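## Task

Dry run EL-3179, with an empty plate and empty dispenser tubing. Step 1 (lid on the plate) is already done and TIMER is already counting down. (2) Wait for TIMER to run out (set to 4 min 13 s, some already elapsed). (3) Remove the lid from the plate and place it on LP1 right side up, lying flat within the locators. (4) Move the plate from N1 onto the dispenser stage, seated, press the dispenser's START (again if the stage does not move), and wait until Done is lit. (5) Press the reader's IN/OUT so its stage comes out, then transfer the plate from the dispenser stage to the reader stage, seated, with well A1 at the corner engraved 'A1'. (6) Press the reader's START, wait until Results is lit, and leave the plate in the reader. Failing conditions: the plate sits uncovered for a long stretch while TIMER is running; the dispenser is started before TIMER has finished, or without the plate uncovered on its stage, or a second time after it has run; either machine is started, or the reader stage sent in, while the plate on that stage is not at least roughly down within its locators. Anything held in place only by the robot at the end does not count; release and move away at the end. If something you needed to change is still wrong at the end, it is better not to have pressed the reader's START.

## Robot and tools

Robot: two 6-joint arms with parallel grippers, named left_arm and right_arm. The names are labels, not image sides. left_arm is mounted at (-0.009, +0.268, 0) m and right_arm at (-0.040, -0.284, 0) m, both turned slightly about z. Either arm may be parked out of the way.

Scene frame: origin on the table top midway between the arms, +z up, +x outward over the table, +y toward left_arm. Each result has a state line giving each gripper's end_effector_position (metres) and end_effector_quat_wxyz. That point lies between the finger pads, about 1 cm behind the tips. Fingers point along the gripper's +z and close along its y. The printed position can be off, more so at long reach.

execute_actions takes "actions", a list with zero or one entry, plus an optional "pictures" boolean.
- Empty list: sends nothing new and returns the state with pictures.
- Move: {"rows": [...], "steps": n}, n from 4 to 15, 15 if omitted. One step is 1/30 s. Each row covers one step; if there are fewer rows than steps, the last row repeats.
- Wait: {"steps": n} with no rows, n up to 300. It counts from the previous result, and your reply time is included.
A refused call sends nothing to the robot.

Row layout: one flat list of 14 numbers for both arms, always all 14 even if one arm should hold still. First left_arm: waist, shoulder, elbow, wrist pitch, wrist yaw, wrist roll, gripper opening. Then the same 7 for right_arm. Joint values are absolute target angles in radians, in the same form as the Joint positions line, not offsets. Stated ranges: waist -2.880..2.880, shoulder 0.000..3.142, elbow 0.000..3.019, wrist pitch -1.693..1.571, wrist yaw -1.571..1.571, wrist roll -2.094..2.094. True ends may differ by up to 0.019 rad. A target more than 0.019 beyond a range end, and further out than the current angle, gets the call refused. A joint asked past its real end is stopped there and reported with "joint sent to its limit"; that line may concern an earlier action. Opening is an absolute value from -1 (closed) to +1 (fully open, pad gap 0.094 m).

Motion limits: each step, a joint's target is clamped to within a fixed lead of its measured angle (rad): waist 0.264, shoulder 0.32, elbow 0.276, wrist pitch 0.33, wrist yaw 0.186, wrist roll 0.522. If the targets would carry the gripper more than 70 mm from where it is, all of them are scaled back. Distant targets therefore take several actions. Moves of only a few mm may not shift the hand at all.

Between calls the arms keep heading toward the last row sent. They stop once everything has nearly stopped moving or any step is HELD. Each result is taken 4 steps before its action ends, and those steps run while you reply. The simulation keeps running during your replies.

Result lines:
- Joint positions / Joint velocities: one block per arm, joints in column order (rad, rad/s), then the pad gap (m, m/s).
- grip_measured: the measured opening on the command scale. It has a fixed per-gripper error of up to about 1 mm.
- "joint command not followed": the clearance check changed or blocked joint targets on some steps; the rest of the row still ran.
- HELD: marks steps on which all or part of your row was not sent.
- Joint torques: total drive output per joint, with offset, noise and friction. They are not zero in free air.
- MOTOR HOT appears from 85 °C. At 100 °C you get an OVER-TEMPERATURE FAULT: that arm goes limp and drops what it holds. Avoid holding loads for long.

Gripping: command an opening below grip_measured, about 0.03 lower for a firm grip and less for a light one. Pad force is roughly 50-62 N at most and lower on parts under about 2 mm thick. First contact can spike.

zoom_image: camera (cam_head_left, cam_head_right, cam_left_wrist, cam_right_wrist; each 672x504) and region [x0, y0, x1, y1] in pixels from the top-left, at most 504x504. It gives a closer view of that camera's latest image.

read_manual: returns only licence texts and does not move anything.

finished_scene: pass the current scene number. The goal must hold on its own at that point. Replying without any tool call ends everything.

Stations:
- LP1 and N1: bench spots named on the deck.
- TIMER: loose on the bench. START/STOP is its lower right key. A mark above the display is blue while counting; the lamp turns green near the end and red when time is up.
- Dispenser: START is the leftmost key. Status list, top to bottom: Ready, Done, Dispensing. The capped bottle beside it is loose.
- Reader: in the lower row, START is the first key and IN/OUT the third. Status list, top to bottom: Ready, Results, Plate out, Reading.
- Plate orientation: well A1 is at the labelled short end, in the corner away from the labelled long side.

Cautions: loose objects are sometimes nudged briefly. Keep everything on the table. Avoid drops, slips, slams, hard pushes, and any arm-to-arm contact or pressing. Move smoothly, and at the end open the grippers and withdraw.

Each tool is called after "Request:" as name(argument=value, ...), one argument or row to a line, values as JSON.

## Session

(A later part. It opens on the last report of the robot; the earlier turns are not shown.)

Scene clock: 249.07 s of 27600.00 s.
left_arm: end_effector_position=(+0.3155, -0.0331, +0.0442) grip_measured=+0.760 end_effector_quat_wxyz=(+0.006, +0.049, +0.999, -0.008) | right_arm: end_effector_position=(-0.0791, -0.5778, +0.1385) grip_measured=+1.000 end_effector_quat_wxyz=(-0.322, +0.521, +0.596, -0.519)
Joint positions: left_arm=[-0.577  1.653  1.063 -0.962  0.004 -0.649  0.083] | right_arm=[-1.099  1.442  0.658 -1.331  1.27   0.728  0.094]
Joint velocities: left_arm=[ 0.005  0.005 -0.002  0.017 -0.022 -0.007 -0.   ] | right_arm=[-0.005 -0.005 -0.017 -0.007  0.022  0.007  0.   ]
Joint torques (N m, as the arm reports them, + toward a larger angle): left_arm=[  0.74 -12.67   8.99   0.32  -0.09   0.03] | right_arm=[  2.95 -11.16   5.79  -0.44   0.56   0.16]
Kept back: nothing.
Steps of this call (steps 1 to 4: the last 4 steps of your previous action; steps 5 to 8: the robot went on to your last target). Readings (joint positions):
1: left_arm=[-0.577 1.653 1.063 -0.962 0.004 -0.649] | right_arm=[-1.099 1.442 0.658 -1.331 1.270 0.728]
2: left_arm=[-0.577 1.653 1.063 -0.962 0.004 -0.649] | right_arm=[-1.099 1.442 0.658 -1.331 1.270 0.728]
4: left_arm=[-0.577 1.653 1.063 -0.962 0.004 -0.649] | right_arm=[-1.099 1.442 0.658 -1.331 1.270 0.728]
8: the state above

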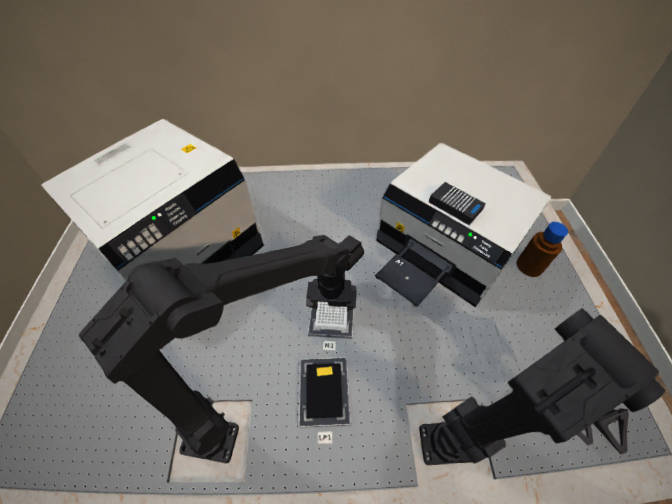

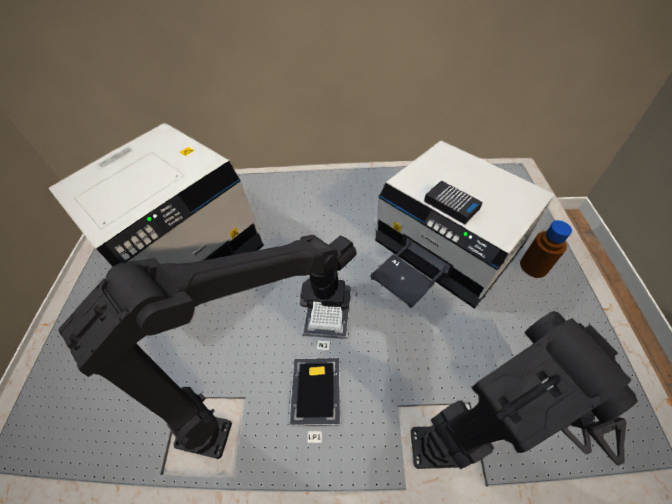

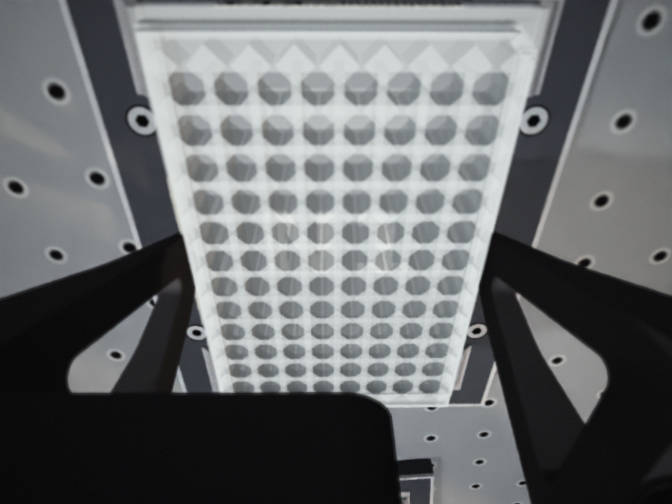

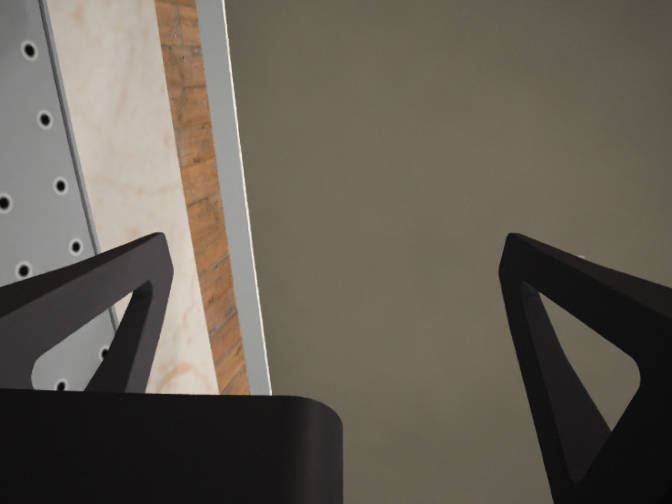

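Request:
execute_actions(
  actions=[
    {"rows":[[-0.578,1.645,1.09,-0.964,0.005,-0.649,0.70,-1.1,1.43,0.65,-1.331,1.27,0.728,1],[-0.578,1.637,1.105,-0.966,0.005,-0.649,0.72,-1.1,1.43,0.65,-1.331,1.27,0.728,1],[-0.578,1.631,1.113,-0.967,0.005,-0.649,0.725,-1.1,1.43,0.65,-1.331,1.27,0.728,1],[-0.578,1.628,1.116,-0.968,0.005,-0.649,0.725,-1.1,1.43,0.65,-1.331,1.27,0.728,1],[-0.578,1.626,1.1185,-0.969,0.005,-0.649,0.725,-1.1,1.43,0.65,-1.331,1.27,0.728,1],[-0.578,1.6243,1.12,-0.971,0.005,-0.649,0.725,-1.1,1.43,0.65,-1.331,1.27,0.728,1],[-0.578,1.6215,1.122,-0.975,0.005,-0.649,0.725,-1.1,1.43,0.65,-1.331,1.27,0.728,1],[-0.578,1.618,1.125,-0.983,0.005,-0.649,0.725,-1.1,1.43,0.65,-1.331,1.27,0.728,1],[-0.578,1.613,1.129,-0.995,0.005,-0.649,0.725,-1.1,1.43,0.65,-1.331,1.27,0.728,1],[-0.578,1.607,1.135,-1.009,0.005,-0.649,0.725,-1.1,1.43,0.65,-1.331,1.27,0.728,1],[-0.578,1.6,1.141,-1.024,0.005,-0.649,0.725,-1.1,1.43,0.65,-1.331,1.27,0.728,1],[-0.578,1.593,1.149,-1.04,0.005,-0.649,0.725,-1.1,1.43,0.65,-1.331,1.27,0.728,1],[-0.578,1.585,1.157,-1.058,0.005,-0.649,0.725,-1.1,1.43,0.65,-1.331,1.27,0.728,1],[-0.578,1.5766,1.1664,-1.0758,0.005,-0.649,0.725,-1.1,1.43,0.65,-1.331,1.27,0.728,1],[-0.578,1.568,1.1764,-1.0944,0.005,-0.649,0.725,-1.1,1.43,0.65,-1.331,1.27,0.728,1]],"steps":15},
  ],
)

Request:
execute_actions(
  actions=[
    {"rows":[[-0.578,1.5594,1.187,-1.1136,0.005,-0.649,0.725,-1.1,1.43,0.65,-1.331,1.27,0.728,1],[-0.578,1.5511,1.1981,-1.133,0.005,-0.649,0.725,-1.1,1.43,0.65,-1.331,1.27,0.728,1],[-0.578,1.5431,1.2095,-1.1524,0.005,-0.649,0.725,-1.1,1.43,0.65,-1.331,1.27,0.728,1],[-0.578,1.5356,1.221,-1.1714,0.005,-0.649,0.725,-1.1,1.43,0.65,-1.331,1.27,0.728,1],[-0.578,1.5287,1.2326,-1.1899,0.005,-0.649,0.725,-1.1,1.43,0.65,-1.331,1.27,0.728,1],[-0.5783,1.5232,1.2446,-1.2075,0.005,-0.6507,0.725,-1.1,1.43,0.65,-1.331,1.27,0.728,1],[-0.5793,1.5198,1.2585,-1.2249,0.005,-0.6558,0.725,-1.1,1.43,0.65,-1.331,1.27,0.728,1],[-0.5808,1.5188,1.2733,-1.241,0.005,-0.6642,0.725,-1.1,1.43,0.65,-1.331,1.27,0.728,1],[-0.583,1.5199,1.2894,-1.2564,0.005,-0.676,0.725,-1.1,1.43,0.65,-1.331,1.27,0.728,1],[-0.5857,1.5231,1.3061,-1.2703,0.005,-0.6909,0.725,-1.1,1.43,0.65,-1.331,1.27,0.728,1],[-0.5891,1.5285,1.3234,-1.2828,0.005,-0.709,0.725,-1.1,1.43,0.65,-1.331,1.27,0.728,1],[-0.593,1.536,1.341,-1.2936,0.005,-0.7301,0.725,-1.1,1.43,0.65,-1.331,1.27,0.728,1],[-0.5974,1.5455,1.3587,-1.3026,0.005,-0.7541,0.725,-1.1,1.43,0.65,-1.331,1.27,0.728,1],[-0.6023,1.5568,1.3765,-1.31,0.005,-0.7809,0.725,-1.1,1.43,0.65,-1.331,1.27,0.728,1],[-0.6077,1.5699,1.394,-1.3153,0.005,-0.8102,0.725,-1.1,1.43,0.65,-1.331,1.27,0.728,1]],"steps":15},
  ],
)

Request:
execute_actions(
  actions=[
    {"rows":[[-0.6136,1.5845,1.4119,-1.3197,0.005,-0.842,0.725,-1.1,1.43,0.65,-1.331,1.27,0.728,1],[-0.6198,1.6001,1.4312,-1.3246,0.005,-0.8759,0.725,-1.1,1.43,0.65,-1.331,1.27,0.728,1],[-0.6265,1.6166,1.4517,-1.3297,0.005,-0.9119,0.725,-1.1,1.43,0.65,-1.331,1.27,0.728,1],[-0.6334,1.6339,1.4732,-1.3351,0.005,-0.9496,0.725,-1.1,1.43,0.65,-1.331,1.27,0.728,1],[-0.6407,1.6519,1.4956,-1.3408,0.005,-0.9889,0.725,-1.1,1.43,0.65,-1.331,1.27,0.728,1],[-0.6481,1.6705,1.5186,-1.3466,0.005,-1.0294,0.725,-1.1,1.43,0.65,-1.331,1.27,0.728,1],[-0.6558,1.6896,1.5423,-1.3526,0.005,-1.071,0.725,-1.1,1.43,0.65,-1.331,1.27,0.728,1],[-0.6636,1.709,1.5665,-1.3586,0.005,-1.1134,0.725,-1.1,1.43,0.65,-1.331,1.27,0.728,1],[-0.6715,1.7287,1.5909,-1.3648,0.005,-1.1563,0.725,-1.1,1.43,0.65,-1.331,1.27,0.728,1],[-0.6795,1.7485,1.6155,-1.371,0.005,-1.1995,0.725,-1.1,1.43,0.65,-1.331,1.27,0.728,1],[-0.6875,1.7683,1.6401,-1.3772,0.005,-1.2427,0.725,-1.1,1.43,0.65,-1.331,1.27,0.728,1],[-0.6954,1.788,1.6645,-1.3834,0.005,-1.2856,0.725,-1.1,1.43,0.65,-1.331,1.27,0.728,1],[-0.7032,1.8074,1.6887,-1.3894,0.005,-1.328,0.725,-1.1,1.43,0.65,-1.331,1.27,0.728,1],[-0.7109,1.8265,1.7124,-1.3954,0.005,-1.3696,0.725,-1.1,1.43,0.65,-1.331,1.27,0.728,1],[-0.7183,1.8451,1.7354,-1.4012,0.005,-1.4101,0.725,-1.1,1.43,0.65,-1.331,1.27,0.728,1]],"steps":15},
  ],
)

Request:
execute_actions(
  actions=[
    {"rows":[[-0.7256,1.8631,1.7578,-1.4069,0.005,-1.4494,0.725,-1.1,1.43,0.65,-1.331,1.27,0.728,1],[-0.7325,1.8804,1.7793,-1.4123,0.005,-1.4871,0.725,-1.1,1.43,0.65,-1.331,1.27,0.728,1],[-0.7392,1.8969,1.7998,-1.4174,0.005,-1.5231,0.725,-1.1,1.43,0.65,-1.331,1.27,0.728,1],[-0.7454,1.9125,1.8191,-1.4223,0.005,-1.557,0.725,-1.1,1.43,0.65,-1.331,1.27,0.728,1],[-0.7513,1.9271,1.8372,-1.4269,0.005,-1.5888,0.725,-1.1,1.43,0.65,-1.331,1.27,0.728,1],[-0.7567,1.9405,1.8539,-1.4311,0.005,-1.6181,0.725,-1.1,1.43,0.65,-1.331,1.27,0.728,1],[-0.7616,1.9528,1.8691,-1.4349,0.005,-1.6449,0.725,-1.1,1.43,0.65,-1.331,1.27,0.728,1],[-0.766,1.9638,1.8828,-1.4384,0.005,-1.6689,0.725,-1.1,1.43,0.65,-1.331,1.27,0.728,1],[-0.7699,1.9735,1.8948,-1.4414,0.005,-1.69,0.725,-1.1,1.43,0.65,-1.331,1.27,0.728,1],[-0.7733,1.9818,1.9051,-1.444,0.005,-1.7081,0.725,-1.1,1.43,0.65,-1.331,1.27,0.728,1],[-0.776,1.9886,1.9136,-1.4461,0.005,-1.723,0.725,-1.1,1.43,0.65,-1.331,1.27,0.728,1],[-0.7782,1.994,1.9203,-1.4478,0.005,-1.7348,0.725,-1.1,1.43,0.65,-1.331,1.27,0.728,1],[-0.7797,1.9979,1.9251,-1.449,0.005,-1.7432,0.725,-1.1,1.43,0.65,-1.331,1.27,0.728,1],[-0.7807,2.0002,1.9281,-1.4498,0.005,-1.7483,0.725,-1.1,1.43,0.65,-1.331,1.27,0.728,1],[-0.781,2.001,1.929,-1.45,0.005,-1.75,0.725,-1.1,1.43,0.65,-1.331,1.27,0.728,1]],"steps":15},
  ],
)

Request:
execute_actions(
  actions=[
    {"steps":20},
  ],
  pictures=true,
)

Scene clock: 253.80 s of 27600.00 s.
left_arm: end_effector_position=(+0.3144, -0.0320, +0.0490) grip_measured=+0.760 end_effector_quat_wxyz=(+0.001, +0.049, +0.999, -0.003) | right_arm: end_effector_position=(-0.0791, -0.5778, +0.1385) grip_measured=+1.000 end_effector_quat_wxyz=(-0.322, +0.521, +0.596, -0.519)
Joint positions: left_arm=[-0.577  1.65   1.074 -0.99   0.004 -0.649  0.083] | right_arm=[-1.099  1.442  0.658 -1.331  1.27   0.728  0.094]
Joint velocities: left_arm=[-0.005 -0.083  0.105 -0.339 -0.022 -0.037 -0.001] | right_arm=[ 0.005 -0.005  0.002 -0.002 -0.022  0.037  0.   ]
Joint torques (N m, as the arm reports them, + toward a larger angle): left_arm=[  0.44 -17.01  13.81   0.02  -0.11   0.03] | right_arm=[  3.03 -11.1    5.78  -0.46   0.55   0.16]
Steps of this call (steps 1 to 15: the robot went on to your last target; steps 16 to 131: nothing new was sent; steps 132 to 142: the first 11 steps of this action). Readings (joint positions):
132: left_arm=[-0.577 1.653 1.063 -0.962 0.004 -0.649] | right_arm=[-1.099 1.442 0.658 -1.331 1.270 0.728]
133: left_arm=[-0.577 1.653 1.063 -0.962 0.004 -0.649] | right_arm=[-1.099 1.442 0.658 -1.331 1.270 0.728]
135: left_arm=[-0.577 1.653 1.063 -0.962 0.004 -0.649] | right_arm=[-1.099 1.442 0.658 -1.331 1.270 0.728]
139: left_arm=[-0.577 1.653 1.065 -0.965 0.004 -0.649] | right_arm=[-1.099 1.442 0.658 -1.331 1.270 0.728]
142: the state above

Scene clock: 254.30 s of 27600.00 s.
left_arm: end_effector_position=(+0.3205, -0.0376, +0.1544) grip_measured=+0.760 end_effector_quat_wxyz=(+0.010, +0.041, +0.999, -0.011) | right_arm: end_effector_position=(-0.0791, -0.5778, +0.1385) grip_measured=+1.000 end_effector_quat_wxyz=(-0.322, +0.521, +0.596, -0.519)
Joint positions: left_arm=[-0.577  1.537  1.242 -1.247  0.004 -0.665  0.083] | right_arm=[-1.099  1.442  0.658 -1.331  1.27   0.728  0.094]
Joint velocities: left_arm=[-0.005 -0.034  0.491 -0.427 -0.081 -0.271  0.   ] | right_arm=[-0.015  0.005  0.002 -0.002 -0.007  0.051  0.   ]
Joint torques (N m, as the arm reports them, + toward a larger angle): left_arm=[ -0.2  -13.95  14.4   -0.01  -0.09  -0.05] | right_arm=[  3.01 -11.13   5.79  -0.45   0.56   0.16]
Steps of this call (steps 1 to 4: the last 4 steps of your previous action; steps 5 to 15: the first 11 steps of this action). Readings (joint positions):
5: left_arm=[-0.577 1.619 1.106 -1.070 0.004 -0.649] | right_arm=[-1.099 1.442 0.658 -1.331 1.270 0.728]
6: left_arm=[-0.577 1.610 1.116 -1.088 0.004 -0.649] | right_arm=[-1.099 1.442 0.658 -1.331 1.270 0.728]
8: left_arm=[-0.577 1.589 1.140 -1.126 0.004 -0.649] | right_arm=[-1.099 1.442 0.658 -1.331 1.270 0.728]
12: left_arm=[-0.577 1.550 1.194 -1.198 0.004 -0.650] | right_arm=[-1.099 1.442 0.658 -1.331 1.270 0.728]
15: the state above

Scene clock: 254.80 s of 27600.00 s.
left_arm: end_effector_position=(+0.3489, -0.1247, +0.1863) grip_measured=+0.760 end_effector_quat_wxyz=(+0.013, -0.118, +0.993, -0.021) | right_arm: end_effector_position=(-0.0791, -0.5778, +0.1385) grip_measured=+1.000 end_effector_quat_wxyz=(-0.322, +0.521, +0.596, -0.519)
Joint positions: left_arm=[-0.661  1.714  1.546 -1.355  0.004 -1.068  0.083] | right_arm=[-1.099  1.442  0.658 -1.331  1.27   0.728  0.094]
Joint velocities: left_arm=[-0.239  0.669  0.652 -0.164  0.066 -1.121  0.   ] | right_arm=[-0.015 -0.005 -0.002 -0.002 -0.022 -0.022  0.   ]
Joint torques (N m, as the arm reports them, + toward a larger angle): left_arm=[ -0.03 -14.23  15.02  -0.02  -0.1   -0.05] | right_arm=[  2.98 -11.08   5.79  -0.45   0.56   0.16]
Steps of this call (steps 1 to 4: the last 4 steps of your previous action; steps 5 to 15: the first 11 steps of this action). Readings (joint positions):
5: left_arm=[-0.586 1.542 1.324 -1.299 0.004 -0.743] | right_arm=[-1.099 1.442 0.658 -1.331 1.270 0.728]
6: left_arm=[-0.590 1.548 1.343 -1.305 0.004 -0.767] | right_arm=[-1.099 1.442 0.658 -1.331 1.270 0.728]
8: left_arm=[-0.603 1.570 1.385 -1.317 0.004 -0.821] | right_arm=[-1.099 1.442 0.658 -1.331 1.270 0.728]
12: left_arm=[-0.635 1.645 1.478 -1.337 0.004 -0.954] | right_arm=[-1.099 1.442 0.658 -1.331 1.270 0.728]
15: the state above

Scene clock: 255.30 s of 27600.00 s.
left_arm: end_effector_position=(+0.3546, -0.2238, +0.1583) grip_measured=+0.760 end_effector_quat_wxyz=(-0.000, -0.332, +0.943, -0.006) | right_arm: end_effector_position=(-0.0791, -0.5778, +0.1385) grip_measured=+1.000 end_effector_quat_wxyz=(-0.322, +0.521, +0.596, -0.519)
Joint positions: left_arm=[-0.763  1.966  1.835 -1.429  0.004 -1.61   0.083] | right_arm=[-1.099  1.442  0.658 -1.331  1.27   0.728  0.094]
Joint velocities: left_arm=[-0.132  0.21   0.3   -0.066 -0.022 -0.681 -0.   ] | right_arm=[-0.005  0.005  0.012  0.012  0.007 -0.022  0.   ]
Joint torques (N m, as the arm reports them, + toward a larger angle): left_arm=[ -0.06 -19.01  15.35  -0.08  -0.12  -0.02] | right_arm=[  2.95 -11.14   5.78  -0.44   0.56   0.16]
Steps of this call (steps 1 to 4: the last 4 steps of your previous action; steps 5 to 15: the first 11 steps of this action). Readings (joint positions):
5: left_arm=[-0.701 1.824 1.658 -1.384 0.004 -1.271] | right_arm=[-1.099 1.442 0.658 -1.331 1.270 0.728]
6: left_arm=[-0.709 1.844 1.681 -1.390 0.004 -1.311] | right_arm=[-1.099 1.442 0.658 -1.331 1.270 0.728]
8: left_arm=[-0.724 1.880 1.723 -1.401 0.004 -1.388] | right_arm=[-1.099 1.442 0.658 -1.331 1.270 0.728]
12: left_arm=[-0.749 1.937 1.796 -1.419 0.004 -1.527] | right_arm=[-1.099 1.442 0.658 -1.331 1.270 0.728]
15: the state above

Scene clock: 255.97 s of 27600.00 s.
left_arm: end_effector_position=(+0.3523, -0.2342, +0.1561) grip_measured=+0.760 end_effector_quat_wxyz=(-0.001, -0.386, +0.923, -0.004) | right_arm: end_effector_position=(-0.0791, -0.5778, +0.1385) grip_measured=+1.000 end_effector_quat_wxyz=(-0.322, +0.521, +0.596, -0.519)
Joint positions: left_arm=[-0.776  1.989  1.866 -1.439  0.004 -1.738  0.083] | right_arm=[-1.099  1.442  0.658 -1.331  1.27   0.728  0.094]
Joint velocities: left_arm=[-0.005  0.005 -0.002  0.022 -0.007 -0.022  0.   ] | right_arm=[ 0.005 -0.005 -0.012 -0.002 -0.066  0.022  0.   ]
Joint torques (N m, as the arm reports them, + toward a larger angle): left_arm=[  0.62 -18.51  15.71  -0.22  -0.11  -0.05] | right_arm=[  2.99 -11.11   5.79  -0.44   0.56   0.16]
Kept back: nothing.
Steps of this call (steps 1 to 4: the last 4 steps of your previous action; steps 5 to 20: the robot went on to your last target). Readings (joint positions):
1: left_arm=[-0.767 1.973 1.845 -1.431 0.004 -1.633] | right_arm=[-1.099 1.442 0.658 -1.331 1.270 0.728]
2: left_arm=[-0.770 1.979 1.853 -1.433 0.004 -1.652] | right_arm=[-1.099 1.442 0.658 -1.331 1.270 0.728]
4: left_arm=[-0.775 1.987 1.863 -1.436 0.004 -1.683] | right_arm=[-1.099 1.442 0.658 -1.331 1.270 0.728]
8: left_arm=[-0.776 1.989 1.865 -1.439 0.004 -1.717] | right_arm=[-1.099 1.442 0.658 -1.331 1.270 0.728]
20: the state above

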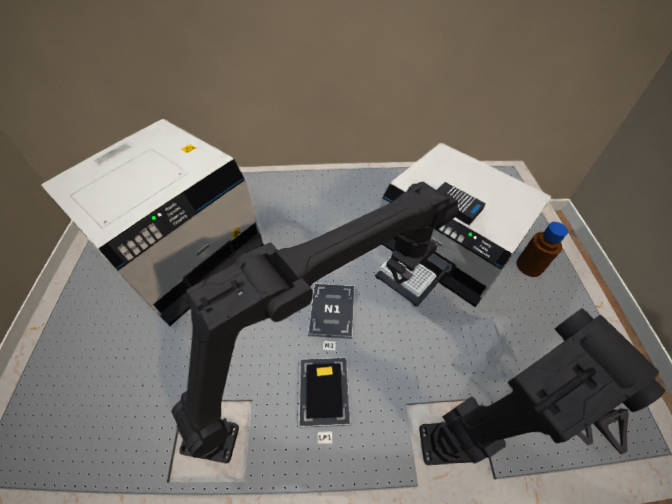

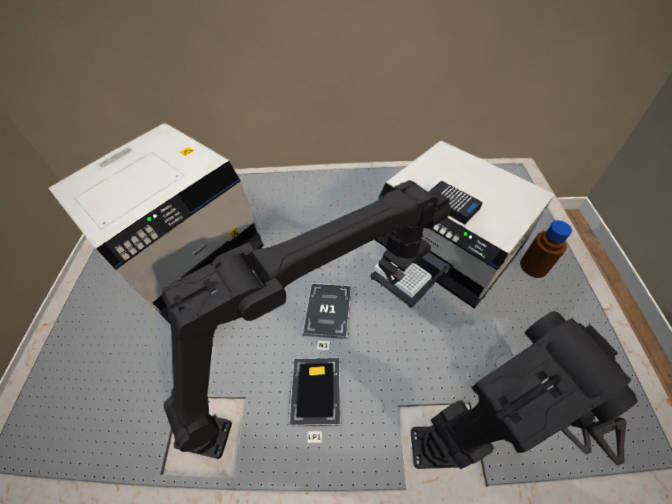

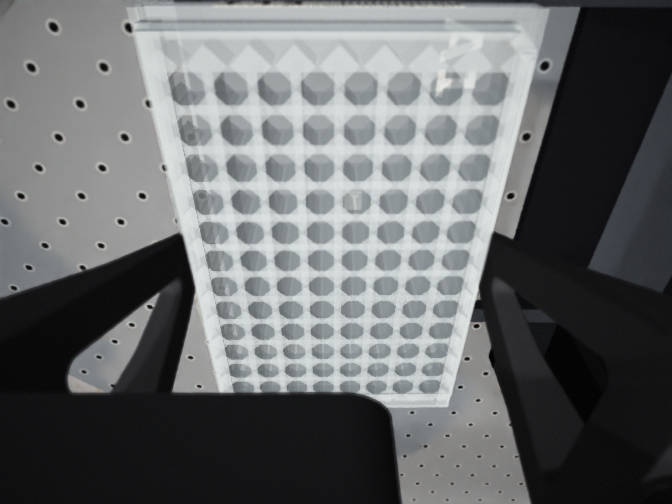

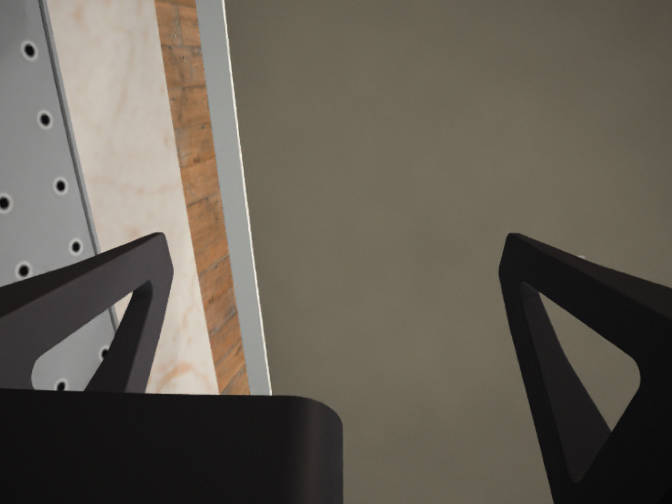

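Request:
zoom_image(
  camera="cam_left_wrist",
  region=[290, 150, 420, 250],
)

Request:
zoom_image(
  camera="cam_left_wrist",
  region=[120, 0, 560, 410],
)

Region (290, 150, 420, 250) of cam_left_wrist's 672x504 image, scaled by 3.877, with more detail than that image has; it fills the top 388 rows of this view, and the rest is white.

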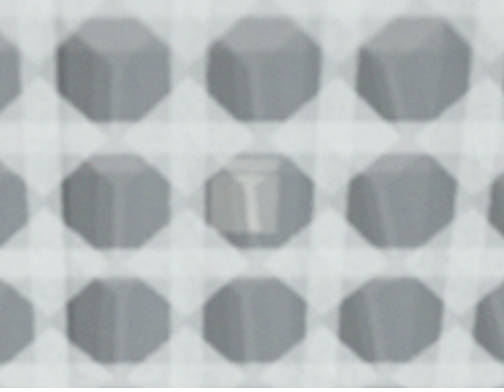

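Region (120, 0, 560, 410) of cam_left_wrist's 672x504 image, scaled by 1.145, with more detail than that image has; it fills the top 470 rows of this view, and the rest is white.

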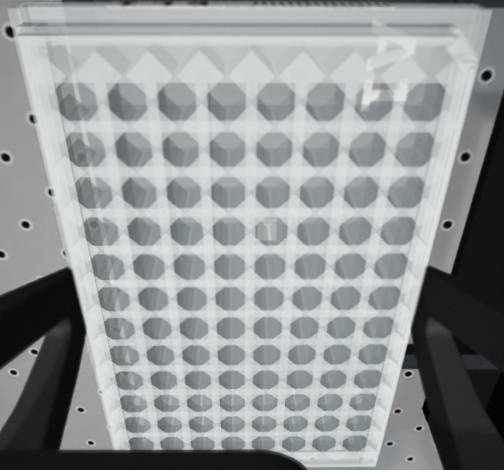

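Request:
execute_actions(
  actions=[
    {"rows":[[-0.783,2.001,1.91,-1.44,0.005,-1.751,0.725,-1.1,1.43,0.65,-1.331,1.27,0.728,1],[-0.785,2.002,1.893,-1.43,0.005,-1.752,0.725,-1.1,1.43,0.65,-1.331,1.27,0.728,1],[-0.786,2.003,1.881,-1.425,0.005,-1.752,0.725,-1.1,1.43,0.65,-1.331,1.27,0.728,1],[-0.787,2.005,1.876,-1.421,0.005,-1.752,0.725,-1.1,1.43,0.65,-1.331,1.27,0.728,1],[-0.788,2.007,1.873,-1.416,0.005,-1.752,0.725,-1.1,1.43,0.65,-1.331,1.27,0.728,1],[-0.788,2.009,1.871,-1.411,0.005,-1.752,0.725,-1.1,1.43,0.65,-1.331,1.27,0.728,1],[-0.788,2.011,1.869,-1.405,0.005,-1.752,0.725,-1.1,1.43,0.65,-1.331,1.27,0.728,1],[-0.788,2.012,1.867,-1.4,0.005,-1.752,0.725,-1.1,1.43,0.65,-1.331,1.27,0.728,1],[-0.788,2.013,1.865,-1.395,0.005,-1.752,0.725,-1.1,1.43,0.65,-1.331,1.27,0.728,1],[-0.788,2.014,1.863,-1.39,0.005,-1.752,0.725,-1.1,1.43,0.65,-1.331,1.27,0.728,1],[-0.788,2.015,1.861,-1.386,0.005,-1.752,0.725,-1.1,1.43,0.65,-1.331,1.27,0.728,1],[-0.788,2.016,1.86,-1.383,0.005,-1.752,0.725,-1.1,1.43,0.65,-1.331,1.27,0.728,1],[-0.788,2.016,1.859,-1.382,0.005,-1.752,0.725,-1.1,1.43,0.65,-1.331,1.27,0.728,1]],"steps":15},
  ],
)

Request:
execute_actions(
  actions=[
    {"steps":14},
  ],
  pictures=true,
)

Scene clock: 257.47 s of 27600.00 s.
left_arm: end_effector_position=(+0.3569, -0.2405, +0.1539) grip_measured=+0.760 end_effector_quat_wxyz=(+0.002, -0.387, +0.922, -0.018) | right_arm: end_effector_position=(-0.0791, -0.5778, +0.1385) grip_measured=+1.000 end_effector_quat_wxyz=(-0.322, +0.521, +0.596, -0.519)
Joint positions: left_arm=[-0.776  1.993  1.865 -1.407  0.004 -1.742  0.083] | right_arm=[-1.099  1.442  0.658 -1.331  1.27   0.728  0.094]
Joint velocities: left_arm=[ 0.005  0.005 -0.027  0.125 -0.007 -0.066 -0.001] | right_arm=[ 0.005  0.005 -0.012 -0.012 -0.022 -0.051  0.   ]
Joint torques (N m, as the arm reports them, + toward a larger angle): left_arm=[ -0.02 -18.03   9.76   0.52  -0.13  -0.06] | right_arm=[  3.03 -11.14   5.79  -0.46   0.55   0.16]
Steps of this call (steps 1 to 15: the robot went on to your last target; steps 16 to 34: nothing new was sent; steps 35 to 45: the first 11 steps of this action). Readings (joint positions):
35: left_arm=[-0.776 1.989 1.866 -1.439 0.004 -1.740] | right_arm=[-1.099 1.442 0.658 -1.331 1.270 0.728]
36: left_arm=[-0.776 1.989 1.866 -1.439 0.004 -1.740] | right_arm=[-1.099 1.442 0.658 -1.331 1.270 0.728]
38: left_arm=[-0.776 1.989 1.866 -1.438 0.004 -1.741] | right_arm=[-1.099 1.442 0.658 -1.331 1.270 0.728]
42: left_arm=[-0.776 1.990 1.866 -1.422 0.004 -1.742] | right_arm=[-1.099 1.442 0.658 -1.331 1.270 0.728]
45: the state above

Scene clock: 257.93 s of 27600.00 s.
left_arm: end_effector_position=(+0.3573, -0.2411, +0.1450) grip_measured=+0.760 end_effector_quat_wxyz=(+0.002, -0.387, +0.922, -0.016) | right_arm: end_effector_position=(-0.0791, -0.5778, +0.1385) grip_measured=+1.000 end_effector_quat_wxyz=(-0.322, +0.521, +0.596, -0.519)
Joint positions: left_arm=[-0.776  2.002  1.857 -1.394  0.004 -1.742  0.083] | right_arm=[-1.099  1.442  0.658 -1.331  1.27   0.728  0.094]
Joint velocities: left_arm=[-0.015  0.005  0.007  0.007 -0.022  0.11   0.   ] | right_arm=[ 0.015 -0.015 -0.007  0.007  0.007 -0.022  0.   ]
Joint torques (N m, as the arm reports them, + toward a larger angle): left_arm=[ -0.03 -18.68  10.08   0.67  -0.11  -0.06] | right_arm=[  3.   -11.11   5.79  -0.44   0.56   0.16]
Kept back: nothing.
Steps of this call (steps 1 to 4: the last 4 steps of your previous action; steps 5 to 14: the robot went on to your last target). Readings (joint positions):
1: left_arm=[-0.776 1.993 1.864 -1.402 0.004 -1.742] | right_arm=[-1.099 1.442 0.658 -1.331 1.270 0.728]
2: left_arm=[-0.776 1.994 1.862 -1.399 0.004 -1.742] | right_arm=[-1.099 1.442 0.658 -1.331 1.270 0.728]
4: left_arm=[-0.776 1.997 1.859 -1.396 0.004 -1.742] | right_arm=[-1.099 1.442 0.658 -1.331 1.270 0.728]
8: left_arm=[-0.776 2.001 1.857 -1.395 0.004 -1.742] | right_arm=[-1.099 1.442 0.658 -1.331 1.270 0.728]
14: the state above

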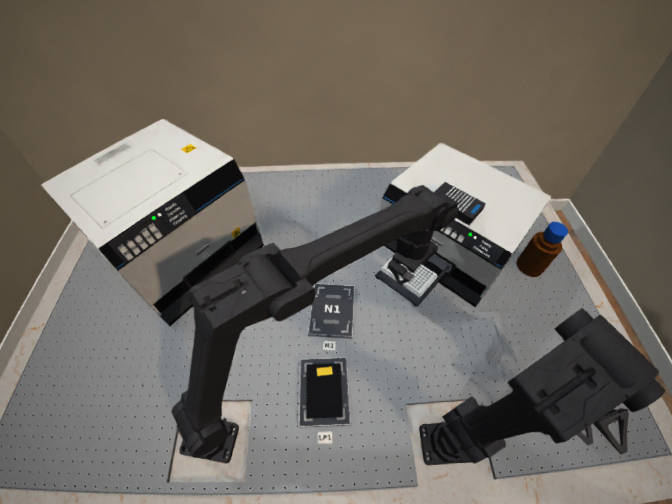

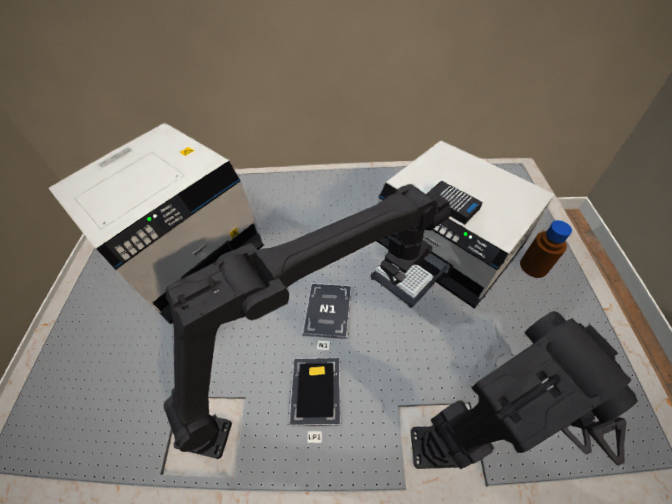

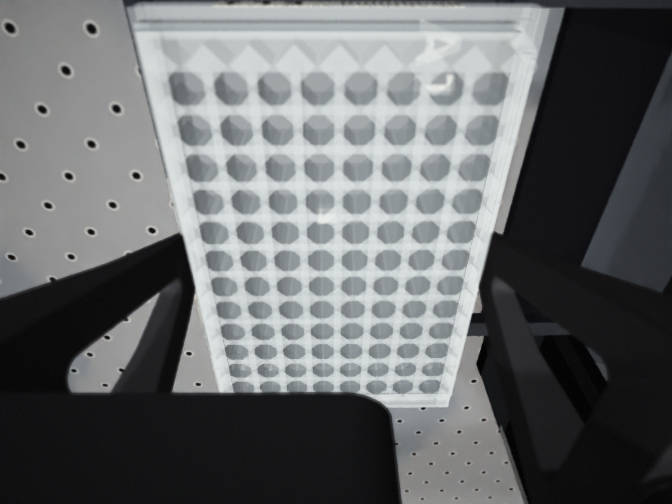

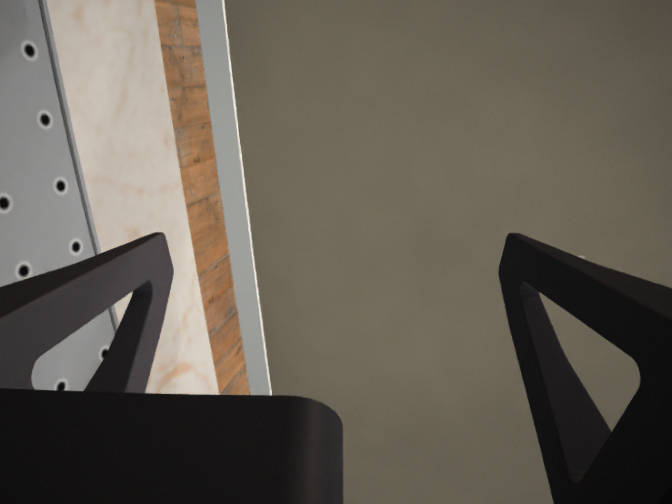

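Request:
execute_actions(
  actions=[
    {"rows":[[-0.788,2.016,1.857,-1.382,0.005,-1.752,0.725,-1.1,1.43,0.65,-1.331,1.27,0.728,1],[-0.788,2.016,1.855,-1.382,0.005,-1.752,0.725,-1.1,1.43,0.65,-1.331,1.27,0.728,1],[-0.788,2.016,1.853,-1.382,0.005,-1.752,0.725,-1.1,1.43,0.65,-1.331,1.27,0.728,1],[-0.788,2.016,1.851,-1.382,0.005,-1.752,0.725,-1.1,1.43,0.65,-1.331,1.27,0.728,1],[-0.788,2.016,1.85,-1.382,0.005,-1.752,0.725,-1.1,1.43,0.65,-1.331,1.27,0.728,1],[-0.788,2.016,1.849,-1.382,0.005,-1.752,0.725,-1.1,1.43,0.65,-1.331,1.27,0.728,1]],"steps":12},
  ],
)

Request:
execute_actions(
  actions=[
    {"steps":12},
  ],
  pictures=true,
)

Scene clock: 258.40 s of 27600.00 s.
left_arm: end_effector_position=(+0.3558, -0.2391, +0.1418) grip_measured=+0.760 end_effector_quat_wxyz=(+0.001, -0.387, +0.922, -0.011) | right_arm: end_effector_position=(-0.0791, -0.5778, +0.1385) grip_measured=+1.000 end_effector_quat_wxyz=(-0.322, +0.521, +0.596, -0.519)
Joint positions: left_arm=[-0.776  2.002  1.848 -1.394  0.004 -1.742  0.083] | right_arm=[-1.099  1.442  0.658 -1.331  1.27   0.728  0.094]
Joint velocities: left_arm=[-0.015  0.015 -0.022  0.012  0.022 -0.037 -0.   ] | right_arm=[ 0.015  0.005 -0.002 -0.002 -0.022  0.007  0.   ]
Joint torques (N m, as the arm reports them, + toward a larger angle): left_arm=[ -0.06 -18.48  10.27   0.62  -0.14  -0.07] | right_arm=[  3.02 -11.14   5.79  -0.47   0.56   0.16]
Steps of this call (steps 1 to 6: the robot went on to your last target; steps 7 to 14: the first 8 steps of this action). Readings (joint positions):
7: left_arm=[-0.776 2.002 1.857 -1.394 0.004 -1.742] | right_arm=[-1.099 1.442 0.658 -1.331 1.270 0.728]
8: left_arm=[-0.776 2.002 1.857 -1.394 0.004 -1.742] | right_arm=[-1.099 1.442 0.658 -1.331 1.270 0.728]
10: left_arm=[-0.776 2.002 1.855 -1.394 0.004 -1.742] | right_arm=[-1.099 1.442 0.658 -1.331 1.270 0.728]
14: the state above

Scene clock: 258.80 s of 27600.00 s.
left_arm: end_effector_position=(+0.3556, -0.2387, +0.1412) grip_measured=+0.760 end_effector_quat_wxyz=(+0.001, -0.387, +0.922, -0.011) | right_arm: end_effector_position=(-0.0791, -0.5778, +0.1385) grip_measured=+1.000 end_effector_quat_wxyz=(-0.322, +0.521, +0.596, -0.519)
Joint positions: left_arm=[-0.776  2.002  1.847 -1.394  0.004 -1.742  0.083] | right_arm=[-1.099  1.442  0.658 -1.331  1.27   0.728  0.094]
Joint velocities: left_arm=[ 0.005 -0.015 -0.002 -0.002 -0.066 -0.051  0.001] | right_arm=[-0.024 -0.005 -0.002  0.012 -0.022  0.007  0.   ]
Joint torques (N m, as the arm reports them, + toward a larger angle): left_arm=[ -0.32 -18.89  10.18   0.65  -0.13  -0.07] | right_arm=[  3.   -11.12   5.79  -0.44   0.56   0.16]
Kept back: nothing.
Steps of this call (steps 1 to 4: the last 4 steps of your previous action; steps 5 to 12: the robot went on to your last target). Readings (joint positions):
1: left_arm=[-0.776 2.002 1.847 -1.394 0.004 -1.742] | right_arm=[-1.099 1.442 0.658 -1.331 1.270 0.728]
2: left_arm=[-0.776 2.002 1.847 -1.394 0.004 -1.742] | right_arm=[-1.099 1.442 0.658 -1.331 1.270 0.728]
4: left_arm=[-0.776 2.002 1.847 -1.394 0.004 -1.742] | right_arm=[-1.099 1.442 0.658 -1.331 1.270 0.728]
8: left_arm=[-0.776 2.002 1.847 -1.394 0.004 -1.742] | right_arm=[-1.099 1.442 0.658 -1.331 1.270 0.728]
12: the state above

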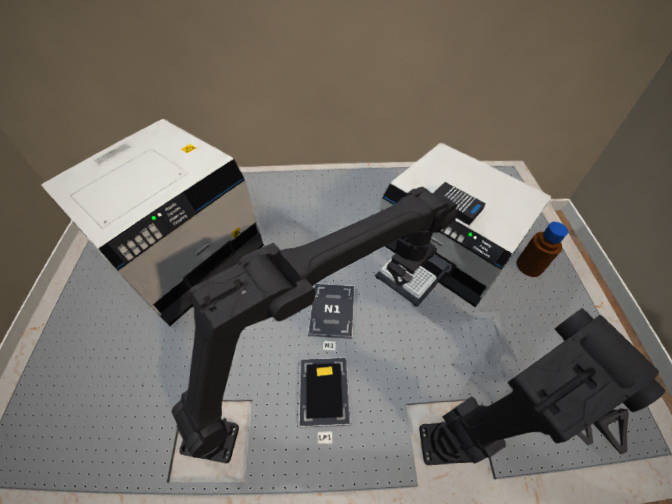

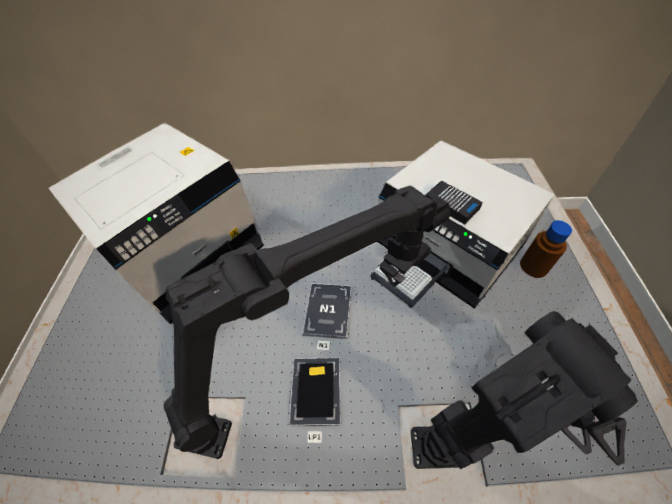

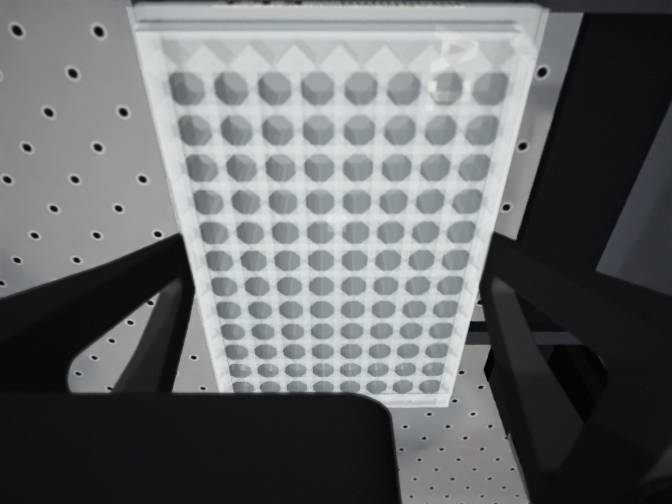

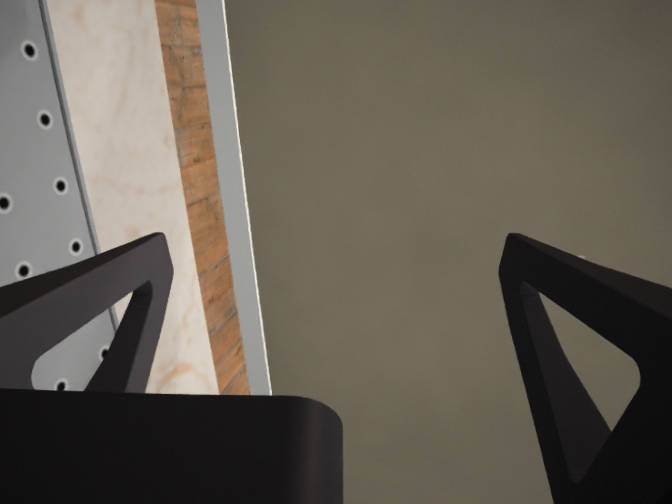

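Request:
zoom_image(
  camera="cam_left_wrist",
  region=[280, 170, 400, 270],
)

Request:
zoom_image(
  camera="cam_left_wrist",
  region=[90, 0, 230, 130],
)

Request:
zoom_image(
  camera="cam_left_wrist",
  region=[445, 0, 585, 130],
)

Request:
zoom_image(
  camera="cam_head_left",
  region=[365, 240, 465, 315],
)

Region (280, 170, 400, 270) of cam_left_wrist's 672x504 image, scaled by 4.200, with more detail than that image has.

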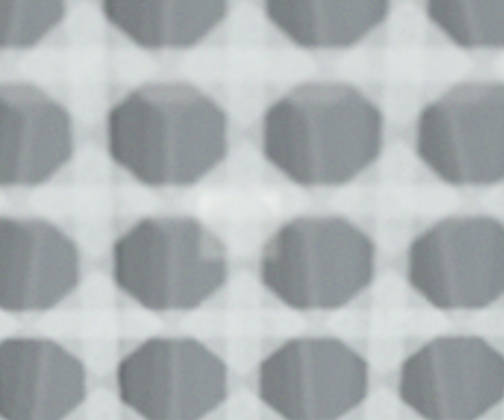

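Region (90, 0, 230, 130) of cam_left_wrist's 672x504 image, scaled by 3.600, with more detail than that image has; it fills the top 468 rows of this view, and the rest is white.

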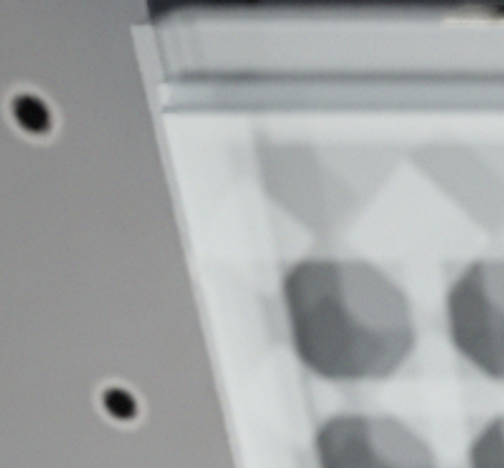

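Region (445, 0, 585, 130) of cam_left_wrist's 672x504 image, scaled by 3.600, with more detail than that image has; it fills the top 468 rows of this view, and the rest is white.

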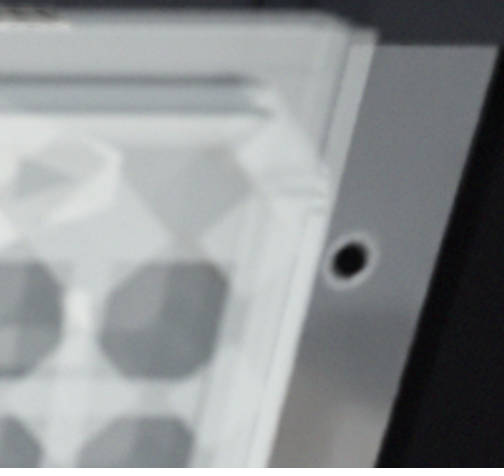

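Region (365, 240, 465, 315) of cam_head_left's 672x504 image, scaled by 5.040, with more detail than that image has; it fills the top 378 rows of this view, and the rest is white.

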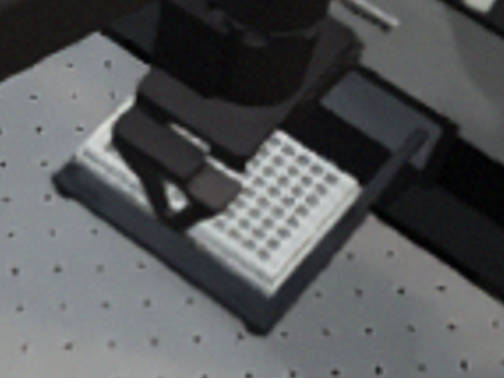

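Request:
execute_actions(
  actions=[
    {"rows":[[-0.788,2.017,1.847,-1.381,0.005,-1.752,0.725,-1.1,1.43,0.65,-1.331,1.27,0.728,1],[-0.788,2.018,1.845,-1.379,0.005,-1.752,0.725,-1.1,1.43,0.65,-1.331,1.27,0.728,1],[-0.788,2.018,1.843,-1.377,0.005,-1.752,0.725,-1.1,1.43,0.65,-1.331,1.27,0.728,1],[-0.788,2.018,1.841,-1.375,0.005,-1.752,0.725,-1.1,1.43,0.65,-1.331,1.27,0.728,1],[-0.788,2.018,1.8395,-1.373,0.005,-1.752,0.725,-1.1,1.43,0.65,-1.331,1.27,0.728,1],[-0.788,2.018,1.838,-1.371,0.005,-1.752,0.725,-1.1,1.43,0.65,-1.331,1.27,0.728,1],[-0.788,2.018,1.8375,-1.369,0.005,-1.752,0.725,-1.1,1.43,0.65,-1.331,1.27,0.728,1]],"steps":12},
  ],
)

Request:
execute_actions(
  actions=[
    {"steps":12},
  ],
  pictures=true,
)

Scene clock: 260.17 s of 27600.00 s.
left_arm: end_effector_position=(+0.3555, -0.2386, +0.1378) grip_measured=+0.760 end_effector_quat_wxyz=(+0.001, -0.387, +0.922, -0.012) | right_arm: end_effector_position=(-0.0791, -0.5778, +0.1385) grip_measured=+1.000 end_effector_quat_wxyz=(-0.322, +0.521, +0.596, -0.519)
Joint positions: left_arm=[-0.776  2.002  1.838 -1.383  0.004 -1.742  0.083] | right_arm=[-1.099  1.442  0.658 -1.331  1.27   0.728  0.094]
Joint velocities: left_arm=[-0.005 -0.024 -0.042  0.032 -0.022  0.037 -0.   ] | right_arm=[-0.005 -0.005 -0.002  0.007 -0.037 -0.022  0.   ]
Joint torques (N m, as the arm reports them, + toward a larger angle): left_arm=[ -0.07 -19.09  10.13   0.69  -0.12  -0.07] | right_arm=[  2.86 -11.14   5.81  -0.45   0.56   0.16]
Steps of this call (steps 1 to 15: the robot went on to your last target; steps 16 to 33: nothing new was sent; steps 34 to 41: the first 8 steps of this action). Readings (joint positions):
34: left_arm=[-0.776 2.002 1.847 -1.394 0.004 -1.742] | right_arm=[-1.099 1.442 0.658 -1.331 1.270 0.728]
35: left_arm=[-0.776 2.002 1.847 -1.394 0.004 -1.742] | right_arm=[-1.099 1.442 0.658 -1.331 1.270 0.728]
37: left_arm=[-0.776 2.002 1.845 -1.391 0.004 -1.742] | right_arm=[-1.099 1.442 0.658 -1.331 1.270 0.728]
41: the state above

Scene clock: 260.57 s of 27600.00 s.
left_arm: end_effector_position=(+0.3554, -0.2384, +0.1365) grip_measured=+0.760 end_effector_quat_wxyz=(+0.001, -0.387, +0.922, -0.011) | right_arm: end_effector_position=(-0.0791, -0.5778, +0.1385) grip_measured=+1.000 end_effector_quat_wxyz=(-0.322, +0.521, +0.596, -0.519)
Joint positions: left_arm=[-0.776  2.003  1.835 -1.381  0.004 -1.742  0.083] | right_arm=[-1.099  1.442  0.658 -1.331  1.27   0.728  0.094]
Joint velocities: left_arm=[-0.005 -0.015  0.002 -0.022 -0.095 -0.007  0.   ] | right_arm=[ 0.015 -0.005 -0.002  0.002  0.007  0.007  0.   ]
Joint torques (N m, as the arm reports them, + toward a larger angle): left_arm=[ -0.25 -18.42  10.2    0.71  -0.12  -0.05] | right_arm=[  3.   -11.11   5.79  -0.44   0.56   0.17]
Kept back: nothing.
Steps of this call (steps 1 to 4: the last 4 steps of your previous action; steps 5 to 12: the robot went on to your last target). Readings (joint positions):
1: left_arm=[-0.776 2.003 1.837 -1.383 0.004 -1.742] | right_arm=[-1.099 1.442 0.658 -1.331 1.270 0.728]
2: left_arm=[-0.776 2.003 1.836 -1.383 0.004 -1.742] | right_arm=[-1.099 1.442 0.658 -1.331 1.270 0.728]
4: left_arm=[-0.776 2.003 1.835 -1.382 0.004 -1.742] | right_arm=[-1.099 1.442 0.658 -1.331 1.270 0.728]
8: left_arm=[-0.776 2.003 1.835 -1.381 0.004 -1.742] | right_arm=[-1.099 1.442 0.658 -1.331 1.270 0.728]
12: the state above

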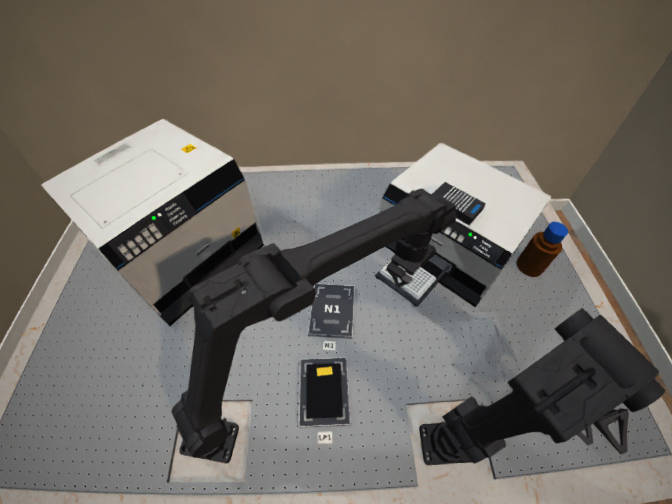

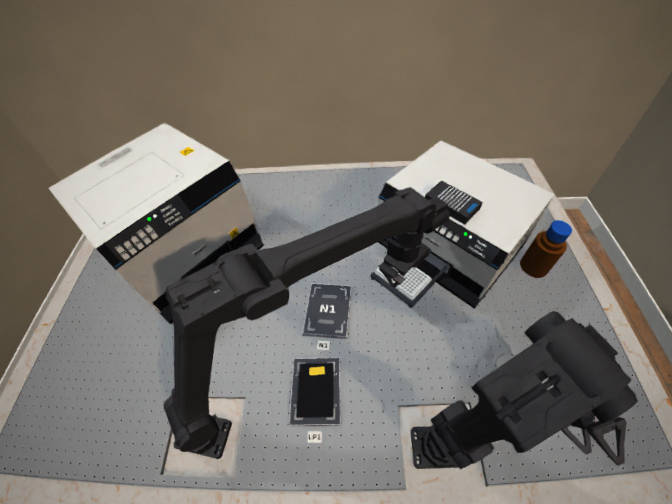

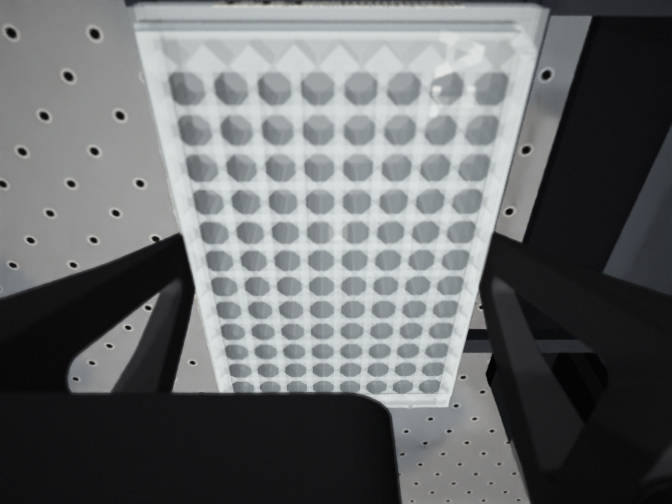

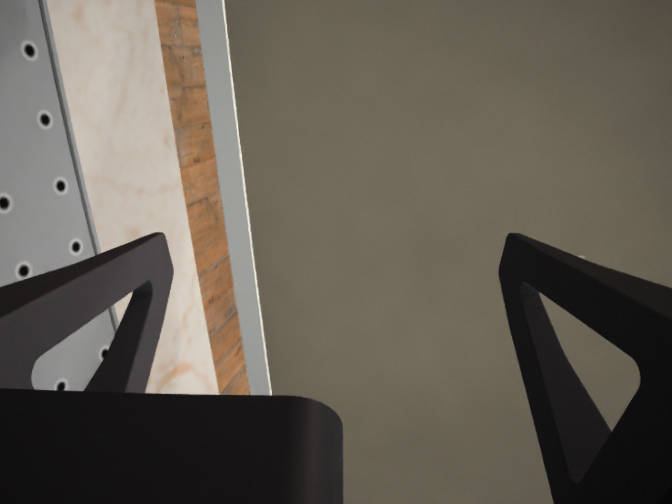

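Request:
zoom_image(
  camera="cam_left_wrist",
  region=[280, 170, 400, 270],
)

Request:
zoom_image(
  camera="cam_left_wrist",
  region=[90, 0, 230, 130],
)

Request:
zoom_image(
  camera="cam_left_wrist",
  region=[445, 0, 585, 130],
)

Request:
zoom_image(
  camera="cam_left_wrist",
  region=[190, 290, 490, 420],
)

Region (280, 170, 400, 270) of cam_left_wrist's 672x504 image, scaled by 4.200, with more detail than that image has.

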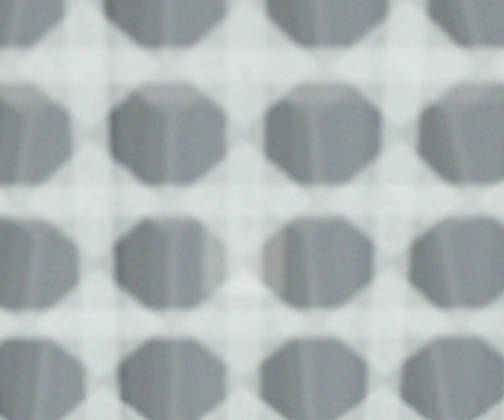

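Region (90, 0, 230, 130) of cam_left_wrist's 672x504 image, scaled by 3.600, with more detail than that image has; it fills the top 468 rows of this view, and the rest is white.

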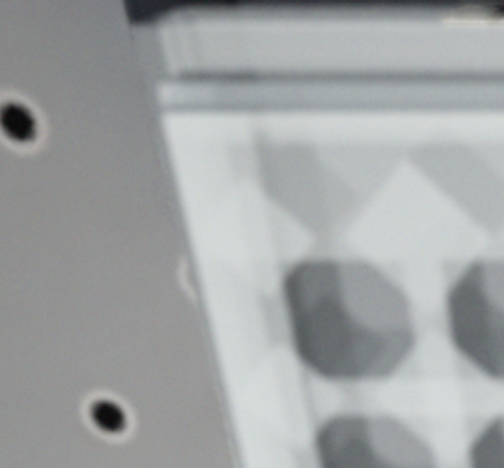

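Region (445, 0, 585, 130) of cam_left_wrist's 672x504 image, scaled by 3.600, with more detail than that image has; it fills the top 468 rows of this view, and the rest is white.

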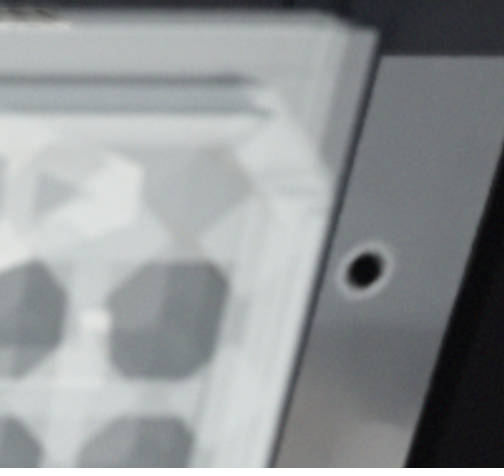

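Region (190, 290, 490, 420) of cam_left_wrist's 672x504 image, scaled by 1.680, with more detail than that image has; it fills the top 218 rows of this view, and the rest is white.

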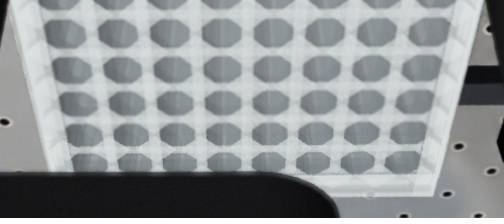

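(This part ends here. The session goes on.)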